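# Pull the lettered cube from the intact shelf strip

## Task

Remove the lettered cube sitting on the one strip that is not broken from the shelf, without shifting any other strip beyond a slight amount until that cube is clear, then keep the cube motionless in the air, well above the table and in front of the shelf.

## Robot and tools

Robot: two xArm7 arms with parallel grippers, named left_arm and right_arm. The names are labels only; left_arm sits on the +y side. Bases in the scene frame: left_arm at (+0.034, +0.321, 0) m, quat_wxyz (+0.995, 0, 0, +0.104); right_arm at (+0.032, -0.324, 0) m, quat_wxyz (+0.999, 0, 0, +0.037).

Scene frame: origin on the table top midway between the arms, +x out over the table, +z up. Every position and quaternion in calls and results uses this frame, metres for position, quaternions written w first. Gripper frame: fingers point along the gripper's +z, and they open and close along its y. end_effector_position is the point between the pads when closed, roughly 2 cm short of the fingertips; closing pushes the tips about 10 mm further along +z. Reported hand positions can be off, more so when the arm is reaching far.

A row is 16 numbers: x, y, z, qw, qx, qy, qz, opening for left_arm, then those 8 for right_arm. Both arms are always included, even if one should not move. x, y, z and the quaternion are an absolute target pose for that gripper, not an offset. Opening runs from -1 (closed) to +1 (fully open, 0.084 m). To keep an arm still, resend its last reported position and quaternion plus the wanted opening each call; to keep an orientation, resend one fixed target quaternion rather than the drifting reported one. A target more than 0.6 m from the arm's last reported position along any gripper axis is refused and nothing is sent.

Tools:
- execute_actions: actions is an empty list (just returns the state), or a list with one item. An action item has rows (1 to 15 rows of 16 numbers) and steps (at most 15, default 15); each row lasts one control step of 1/30 s and the last row repeats to fill. A wait item has only steps (up to 300), counted from the previous result, so time spent composing the reply is included. pictures (boolean) chooses whether camera images come back.
- move: target is one 16-number row as above; speed is the top path speed in m/s, 0.002 to 0.5, default 0.25, with rotation capped at twice that in rad/s. Each gripper follows a straight line to its pose, both paths finishing together, lasting 0.5 to 10 s (cut off at 10 s). Opening is applied at the start. Paths ignore obstacles and the other arm. The result adds a move: line giving the ending (done, off_target, moving, held, fault) and any limits (paced = the pose was clipped; held = a check blocked some steps, after which the arm may jump faster than speed), plus each gripper's remaining distance to its pose.
- wait: seconds from 0 to 10; the robot gets nothing new and keeps heading to its last clipped pose.
- zoom_image: camera (cam_head_left, cam_head_right, cam_left_wrist, cam_right_wrist) and region [x0, y0, x1, y1] in image pixels from the top-left, at most 504 by 504. All images are 896x504.
- show_instructions: shows the reference pages; no arguments.
- read_manual: section "licences" returns URDF licence text.
- finished_scene: scene is the current scene number; ends it irreversibly and reports success.

Control behaviour: each step, the commanded pose is clipped to 70 mm and 16 degrees from the measured pose, then damped IK moves the joints, favouring position over orientation. After an action ends, an arm only travels to its last clipped pose, so read the result and send the remainder. Elbows never fully straighten. Joint targets move at most 3.14 rad/s. The simulation keeps running while a reply is being written.

Results: a state line per arm with position, quaternion, linear and angular velocities; grip_measured (finger opening on the command scale); Hand target lines (pose the controller is driving toward); pose unreachable (the clearance check altered or blocked that arm's command); HELD marks steps whose command was not sent; MOTOR HOT from 65 °C and OVER-TEMPERATURE FAULT at 80 °C, which brakes that arm until cool.

Gripping: to hold something, command an opening clearly below grip_measured; the lower, the tighter (about 24 N per pad up to ~6 cm width). Sending grip_measured back still squeezes lightly; wide objects may slip. Closing fast can squeeze harder.

What to avoid: touching strips other than the target one enough to move them before the cube is out; knocking anything off the table; dropping or letting the cube slip; fast contacts (impact grows with speed and with how far the target lies past the contact); arms colliding or pressing on each other. A joint torque at its load limit (waist and shoulder 45.5 N m, upper arm roll, elbow, forearm roll 27.3, wrist pitch and roll 18.2; a carried object counts) triggers a fault: the arm backs off, freezes 10 s and drops the rest of the call. Loose objects may occasionally get nudged by outside disturbances. Smooth, economical motion is preferred.

Cameras: cam_head_left and cam_head_right look over the scene from the head; cam_left_wrist and cam_right_wrist ride on the grippers (wrist_camera_optical frame: +z forward, +x image right, +y image down).

Each tool is called after ">>>" by a JSON object that holds its "op" and its "data".

Reference images:

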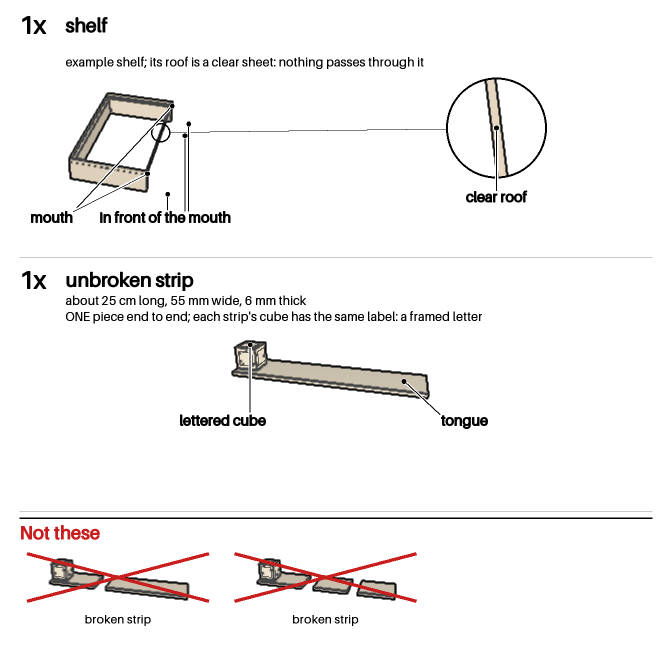

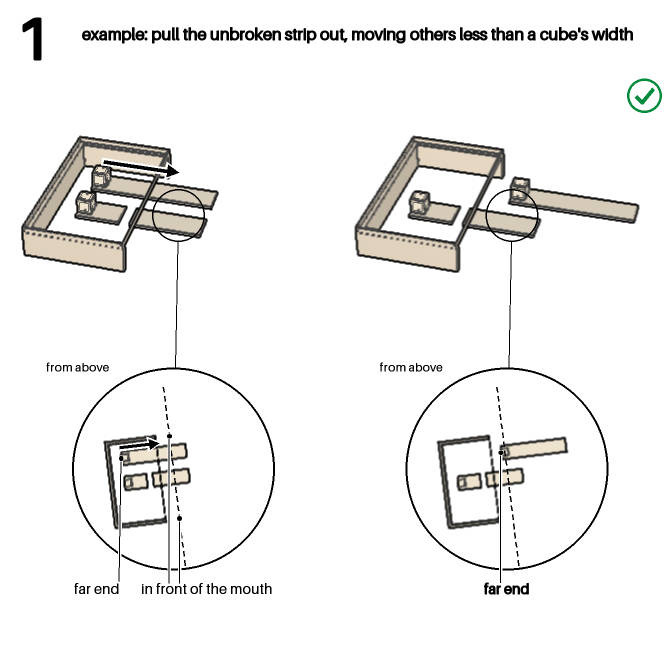

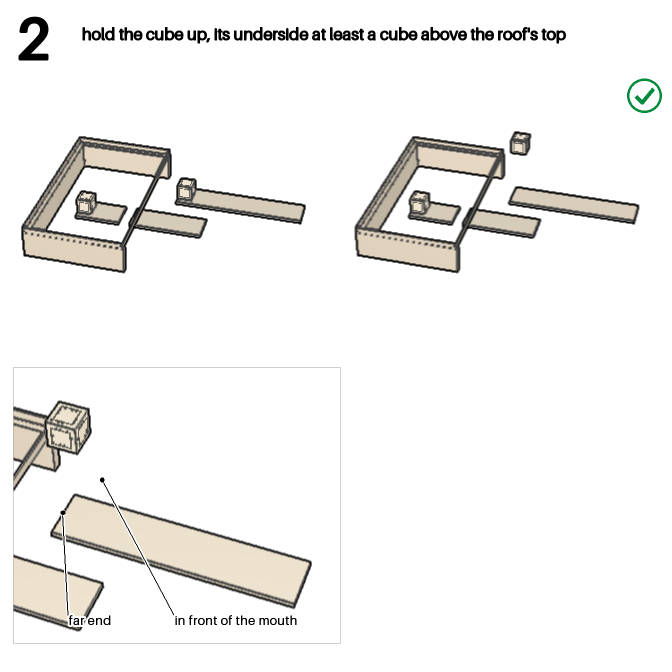

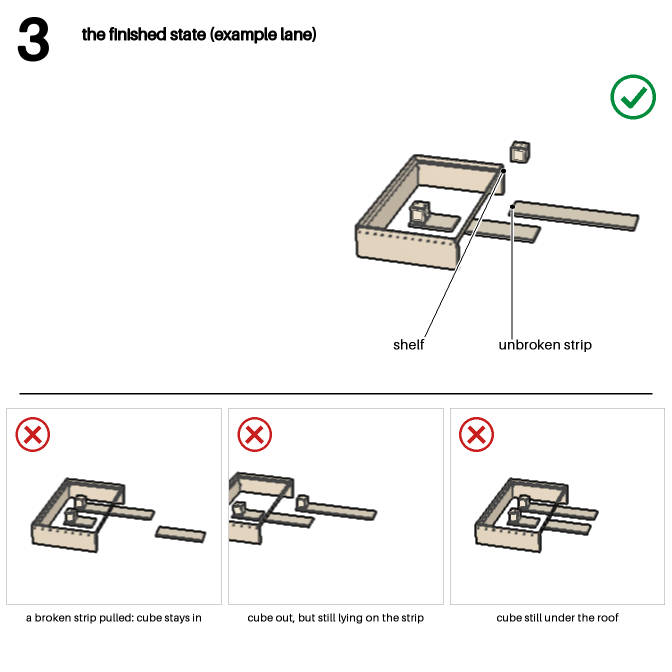

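## Session

>>> {"op": "execute_actions", "data": {"actions": []}}

Scene clock: 0.00 s of 4200.00 s.
left_arm: end_effector_position=(+0.1021, +0.0594, +0.1555) grip_measured=+1.00 end_effector_quat_wxyz=(-0.357, +0.229, +0.726, -0.542) end_effector_velocity=(+0.000, +0.000, +0.000) end_effector_angular_velocity=(-0.000, +0.001, +0.001) | right_arm: end_effector_position=(+0.3783, -0.0073, +0.3887) grip_measured=+1.00 end_effector_quat_wxyz=(-0.454, +0.595, +0.660, -0.065) end_effector_velocity=(+0.000, -0.000, -0.000) end_effector_angular_velocity=(-0.000, -0.000, -0.001)
Joint positions: left_arm=[-1.969 -1.467  1.851  0.293  0.31   0.969  2.974  0.084] | right_arm=[ 0.52   0.326 -0.339  1.768  0.876  2.059 -1.255  0.084]
Joint velocities: left_arm=[ 0.001 -0.    -0.    -0.    -0.001  0.    -0.    -0.   ] | right_arm=[-0.  0. -0. -0. -0. -0.  0. -0.]
Hand target (left_arm): +0.102, +0.059, +0.156; -0.357, +0.229, +0.726, -0.542
Hand target (right_arm): +0.378, -0.007, +0.389; -0.454, +0.595, +0.660, -0.065

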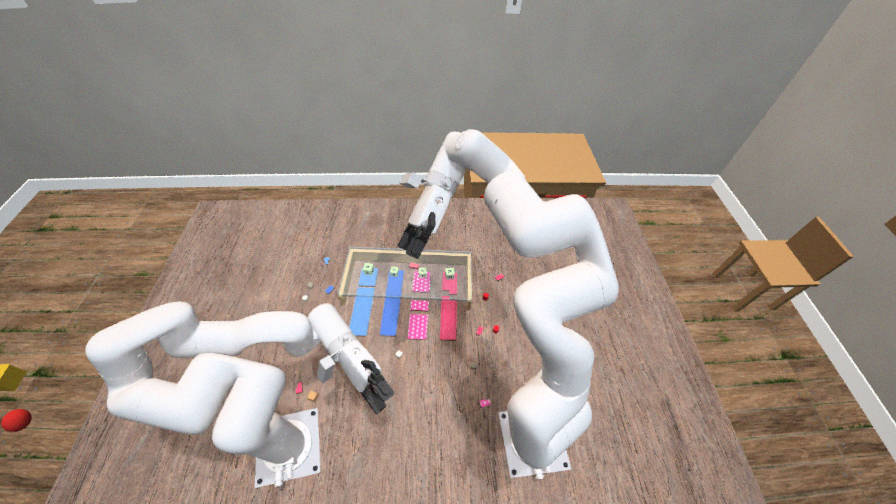

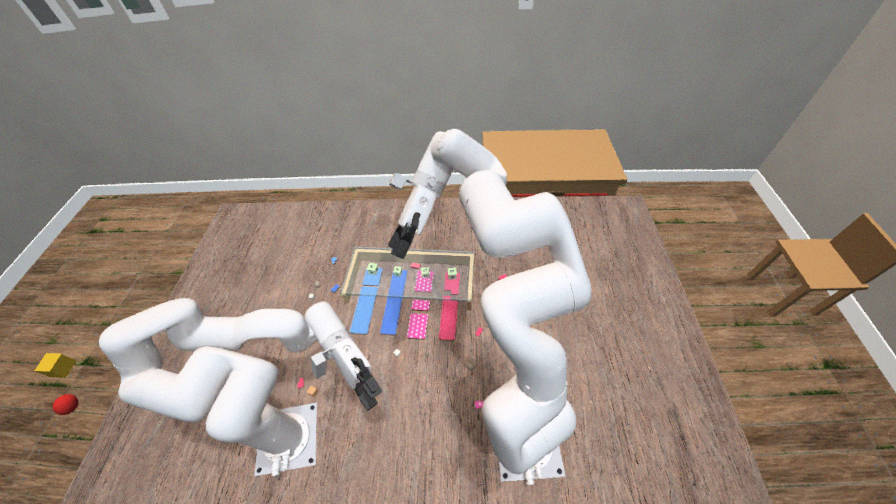

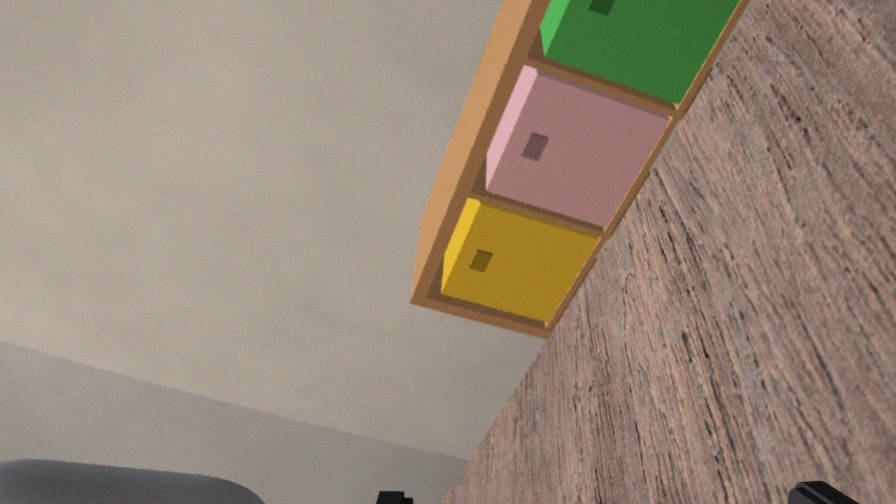

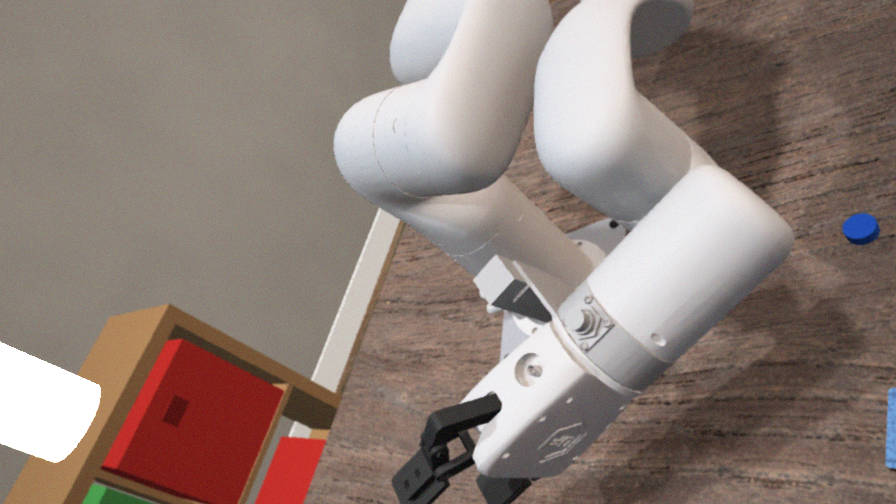

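>>> {"op": "move", "data": {"target": [0.2,0.35,0.3,0,1,0,0,1,0.38,0.0,0.4,0,1,0,0,1]}}

Scene clock: 7.23 s of 4200.00 s.
left_arm: end_effector_position=(+0.1492, +0.1994, +0.2247) grip_measured=+1.00 end_effector_quat_wxyz=(-0.235, +0.768, +0.477, -0.355) end_effector_velocity=(+0.000, +0.000, -0.000) end_effector_angular_velocity=(+0.001, -0.001, +0.001) | right_arm: end_effector_position=(+0.3802, -0.0002, +0.4000) grip_measured=+1.00 end_effector_quat_wxyz=(-0.000, +1.000, -0.001, -0.000) end_effector_velocity=(-0.000, +0.000, +0.001) end_effector_angular_velocity=(-0.002, +0.000, -0.005)
Joint positions: left_arm=[-2.185 -1.578  1.204  0.68   0.37   1.926  3.558  0.084] | right_arm=[ 0.816  0.031 -0.145  1.647  0.005  1.617  0.748  0.084]
Joint velocities: left_arm=[ 0.001 -0.     0.    -0.     0.001  0.001 -0.     0.   ] | right_arm=[ 0.002  0.002 -0.     0.005 -0.001  0.005  0.007  0.   ]
Hand target (left_arm): +0.149, +0.199, +0.225; -0.235, +0.768, +0.477, -0.355
Hand target (right_arm): +0.380, -0.000, +0.400; +0.000, +1.000, -0.001, -0.000
Off the commanded pose (left_arm): 0.176 m, 80 deg; position and orientation clipped at the last step of the last action.
Off the commanded pose (right_arm): 0.000 m, 0 deg.
move: held (left_arm); limits=paced,held; held on 90 of 172 steps (left_arm), including the last (left_arm)
pose unreachable (left arm): on one or more control steps of this call this arm could not follow its commanded pose, so it was not sent that pose on those steps. On the call's last step it was still not sent that pose. It may still have moved: this result reports where it is.
cause: the commanded pose would bring two parts of the arm too close to each other (its gripper and another part of the arm, with joints 3 (upper arm roll) to 7 (wrist roll) between them).

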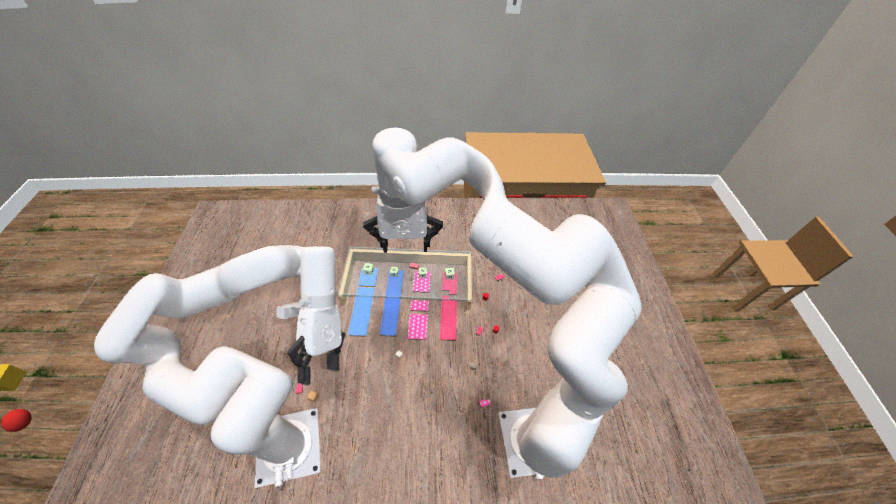

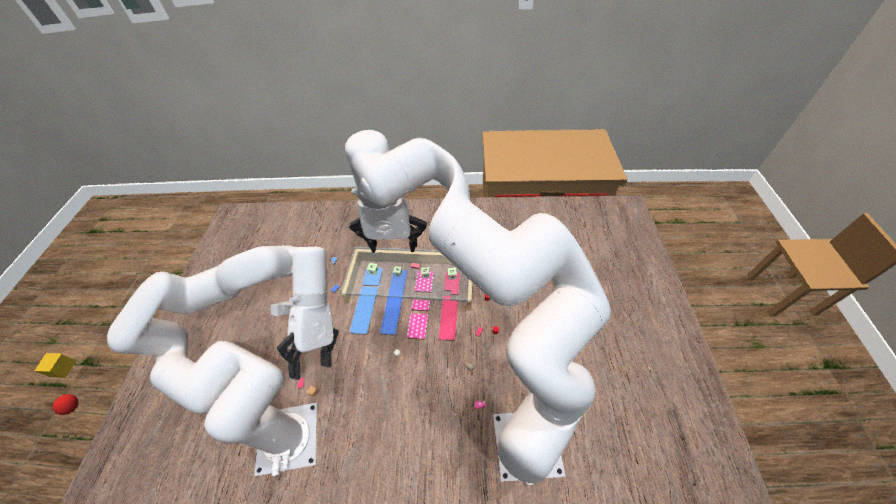

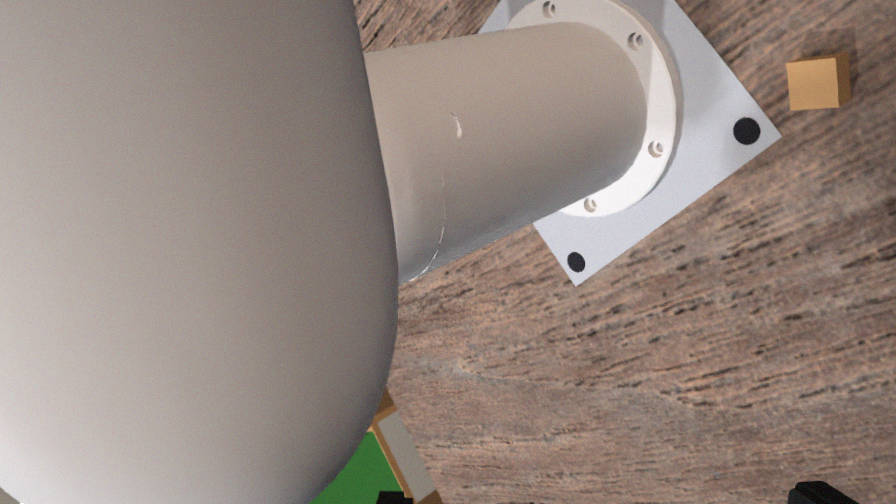

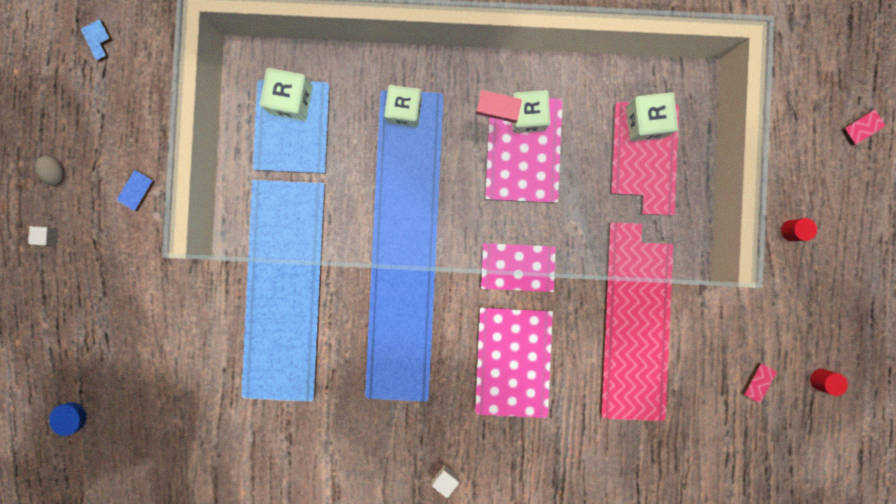

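>>> {"op": "move", "data": {"target": [0.15,0.24,0.33,-0.235,0.768,0.477,-0.355,1,0.36,0.07,0.06,0,1,0,0,0.6]}}

>>> {"op": "move", "data": {"target": [0.15,0.24,0.33,-0.235,0.768,0.477,-0.355,1,0.36,0.07,0.019,0,1,0,0,0.6], "speed": 0.05}}

>>> {"op": "move", "data": {"target": [0.15,0.24,0.33,-0.235,0.768,0.477,-0.355,1,0.36,0.07,0.019,0,1,0,0,-0.3]}}

Scene clock: 13.27 s of 4200.00 s.
left_arm: end_effector_position=(+0.1492, +0.2040, +0.2375) grip_measured=+1.00 end_effector_quat_wxyz=(-0.235, +0.768, +0.477, -0.355) end_effector_velocity=(-0.000, +0.000, -0.000) end_effector_angular_velocity=(+0.001, +0.000, -0.001) | right_arm: end_effector_position=(+0.3611, +0.0717, +0.0607) grip_measured=+0.59 end_effector_quat_wxyz=(-0.001, +1.000, -0.000, -0.000) end_effector_velocity=(-0.004, -0.001, -0.006) end_effector_angular_velocity=(-0.008, +0.008, +0.003)
Joint positions: left_arm=[-2.182 -1.571  1.17   0.696  0.336  1.946  3.548  0.084] | right_arm=[ 0.877  0.376 -0.078  1.088  0.046  0.712  0.844  0.069]
Joint velocities: left_arm=[ 0.     0.     0.    -0.    -0.     0.001  0.     0.   ] | right_arm=[ 0.002  0.008  0.003 -0.005  0.001 -0.001  0.001  0.   ]
Hand target (left_arm): +0.149, +0.204, +0.238; -0.235, +0.768, +0.477, -0.355
Hand target (right_arm): +0.361, +0.071, +0.060; -0.000, +1.000, +0.000, -0.001
Off the commanded pose (left_arm): 0.099 m, 0 deg; position clipped at the last step of the last action.
Off the commanded pose (right_arm): 0.002 m, 0 deg.
After step 90, 1.13 s passed at rest.
move: held (left_arm); limits=paced,held; held on 48 of 57 steps (left_arm), including the last (left_arm)
pose unreachable (left arm): on one or more control steps of this call this arm could not follow its commanded pose, so it was not sent that pose on those steps. On the call's last step it was still not sent that pose. It may still have moved: this result reports where it is.
cause: the commanded pose would bring two parts of the arm too close to each other (its gripper and another part of the arm, with joints 3 (upper arm roll) to 7 (wrist roll) between them).

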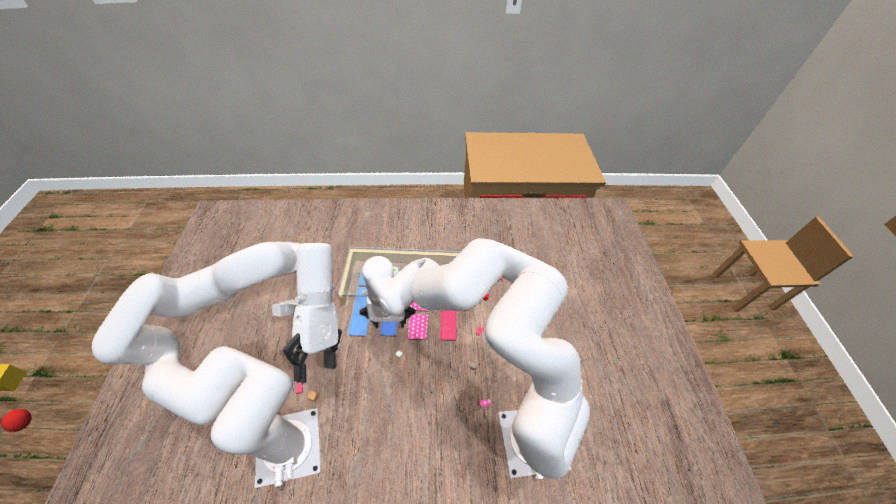

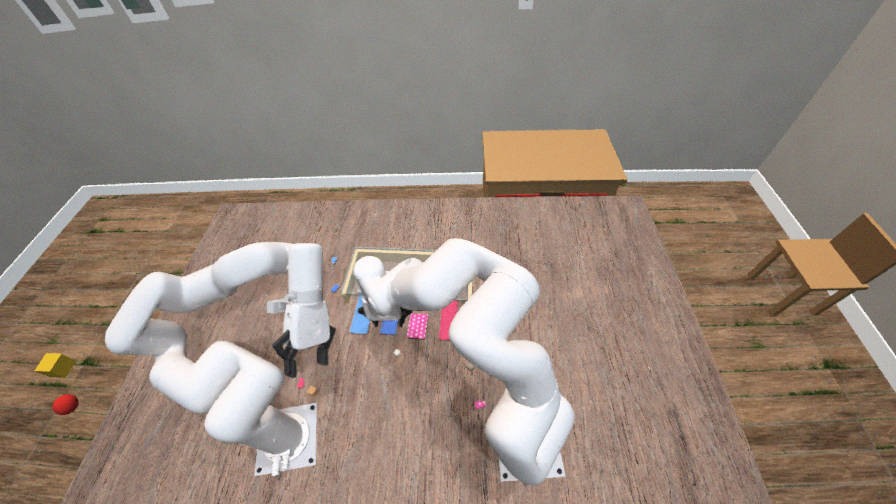

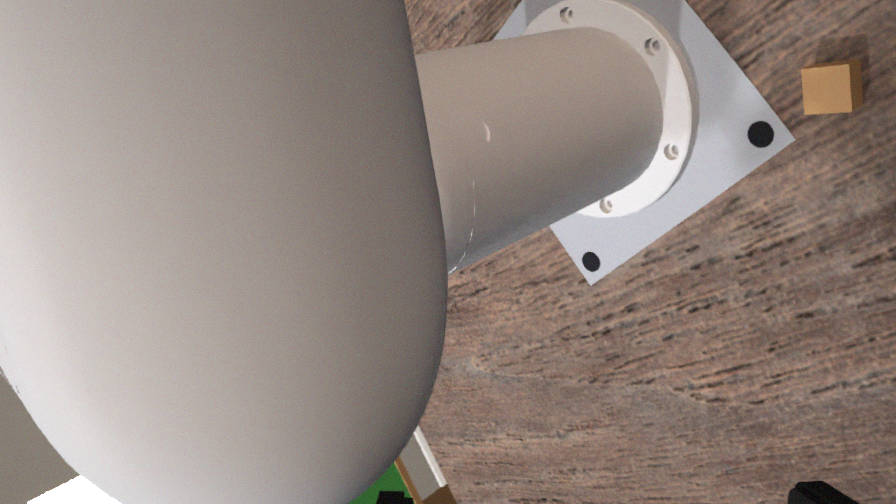

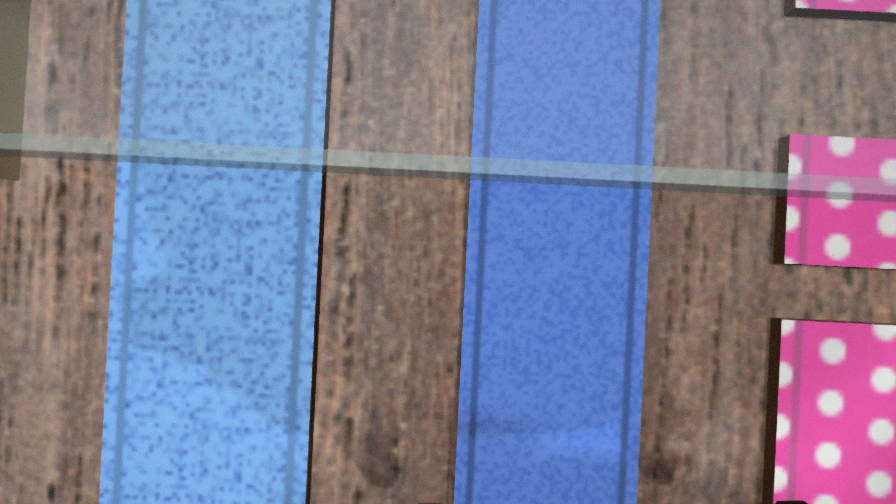

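Scene clock: 15.77 s of 4200.00 s.
left_arm: end_effector_position=(+0.1492, +0.2040, +0.2375) grip_measured=+1.00 end_effector_quat_wxyz=(-0.235, +0.768, +0.477, -0.355) end_effector_velocity=(-0.000, -0.000, +0.000) end_effector_angular_velocity=(-0.001, +0.001, +0.000) | right_arm: end_effector_position=(+0.3607, +0.0730, +0.0215) grip_measured=+0.60 end_effector_quat_wxyz=(-0.003, +1.000, +0.001, +0.002) end_effector_velocity=(-0.000, -0.002, -0.002) end_effector_angular_velocity=(-0.003, +0.001, -0.001)
Joint positions: left_arm=[-2.182 -1.571  1.17   0.696  0.336  1.946  3.548  0.084] | right_arm=[ 0.873  0.458 -0.07   1.075  0.056  0.611  0.838  0.069]
Joint velocities: left_arm=[ 0.    -0.    -0.     0.    -0.001 -0.    -0.    -0.   ] | right_arm=[-0.002  0.003  0.001 -0.002 -0.002 -0.002  0.001  0.   ]
Hand target (left_arm): +0.149, +0.204, +0.238; -0.235, +0.768, +0.477, -0.355
Hand target (right_arm): +0.360, +0.070, +0.019; -0.000, +1.000, -0.000, -0.000
Off the commanded pose (left_arm): 0.099 m, 0 deg; position clipped at the last step of the last action.
Off the commanded pose (right_arm): 0.004 m, 0 deg.
move: held (left_arm), off_target (right_arm); limits=paced,held; held on 68 of 68 steps (left_arm), including the last (left_arm)
pose unreachable (left arm): on one or more control steps of this call this arm could not follow its commanded pose, so it was not sent that pose on those steps. On the call's last step it was still not sent that pose. It may still have moved: this result reports where it is.
cause: the commanded pose would bring two parts of the arm too close to each other (its gripper and another part of the arm, with joints 3 (upper arm roll) to 7 (wrist roll) between them).

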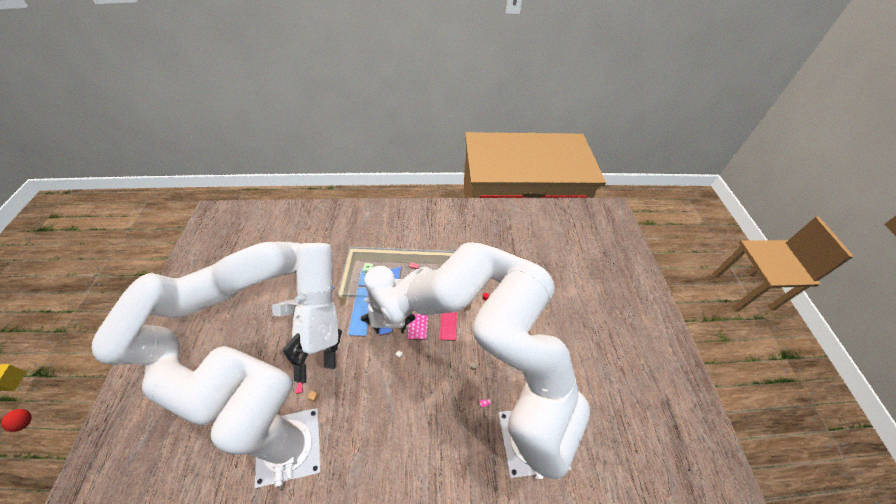

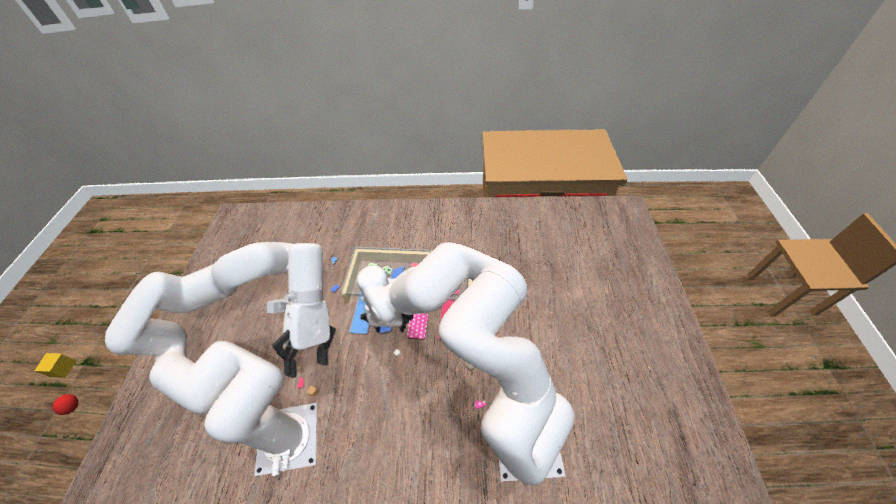

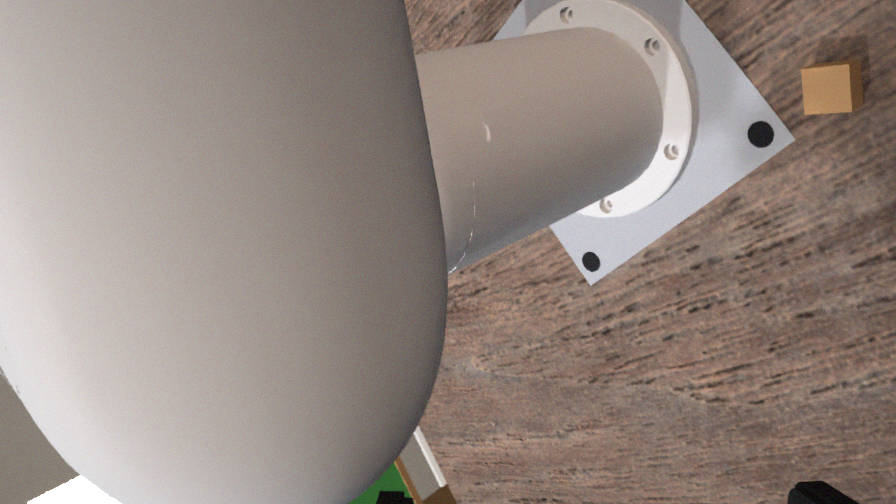

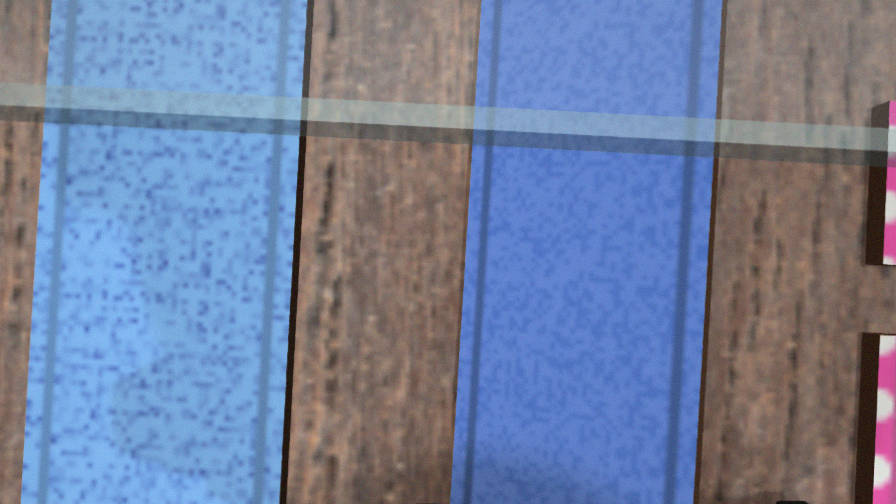

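Scene clock: 16.70 s of 4200.00 s.
left_arm: end_effector_position=(+0.1492, +0.2040, +0.2375) grip_measured=+1.00 end_effector_quat_wxyz=(-0.235, +0.768, +0.477, -0.355) end_effector_velocity=(+0.000, +0.000, -0.000) end_effector_angular_velocity=(+0.000, -0.001, -0.000) | right_arm: end_effector_position=(+0.3628, +0.0739, +0.0247) grip_measured=+0.09 end_effector_quat_wxyz=(-0.005, +1.000, +0.000, +0.004) end_effector_velocity=(+0.001, -0.001, -0.000) end_effector_angular_velocity=(-0.001, +0.000, -0.003)
Joint positions: left_arm=[-2.182 -1.571  1.17   0.696  0.336  1.946  3.548  0.084] | right_arm=[ 0.872  0.453 -0.07   1.078  0.054  0.613  0.838  0.048]
Joint velocities: left_arm=[ 0.001 -0.    -0.     0.     0.     0.001  0.     0.   ] | right_arm=[-0.001 -0.    -0.001 -0.001 -0.     0.     0.001 -0.   ]
Hand target (left_arm): +0.149, +0.204, +0.238; -0.235, +0.768, +0.477, -0.355
Hand target (right_arm): +0.360, +0.070, +0.019; +0.000, +1.000, -0.000, -0.000
Off the commanded pose (left_arm): 0.099 m, 0 deg; position clipped at the last step of the last action.
Off the commanded pose (right_arm): 0.007 m, 1 deg.
move: held (left_arm), off_target (right_arm); limits=paced,held; held on 21 of 21 steps (left_arm), including the last (left_arm)
pose unreachable (left arm): on one or more control steps of this call this arm could not follow its commanded pose, so it was not sent that pose on those steps. On the call's last step it was still not sent that pose. It may still have moved: this result reports where it is.
cause: the commanded pose would bring two parts of the arm too close to each other (its gripper and another part of the arm, with joints 3 (upper arm roll) to 7 (wrist roll) between them).

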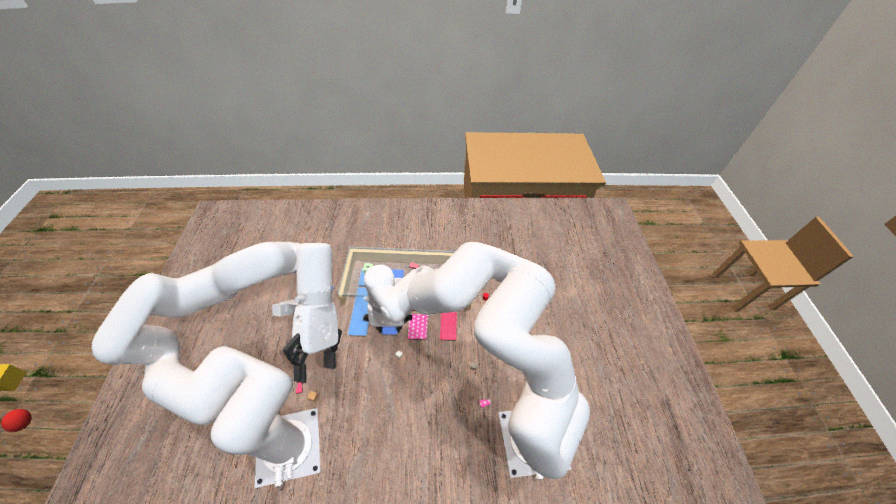

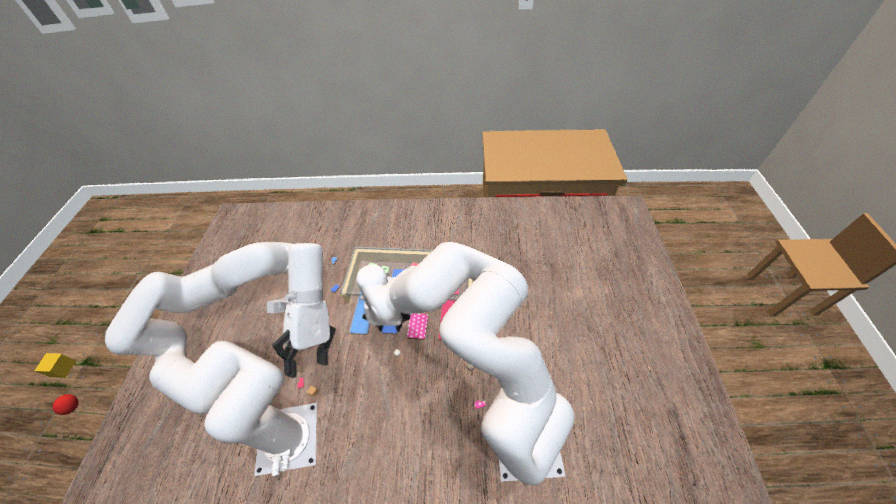

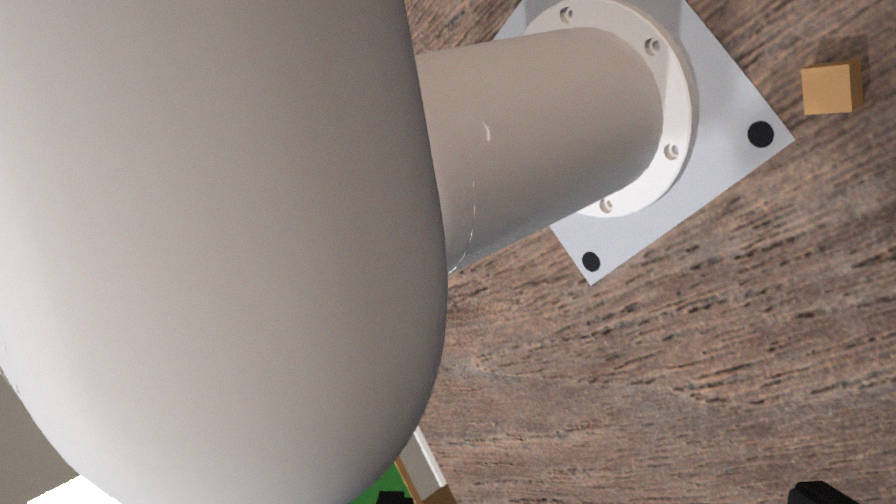

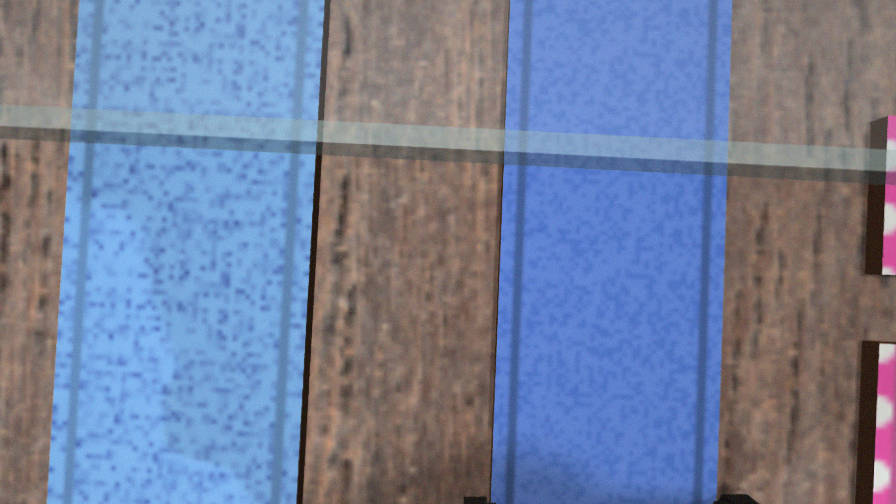

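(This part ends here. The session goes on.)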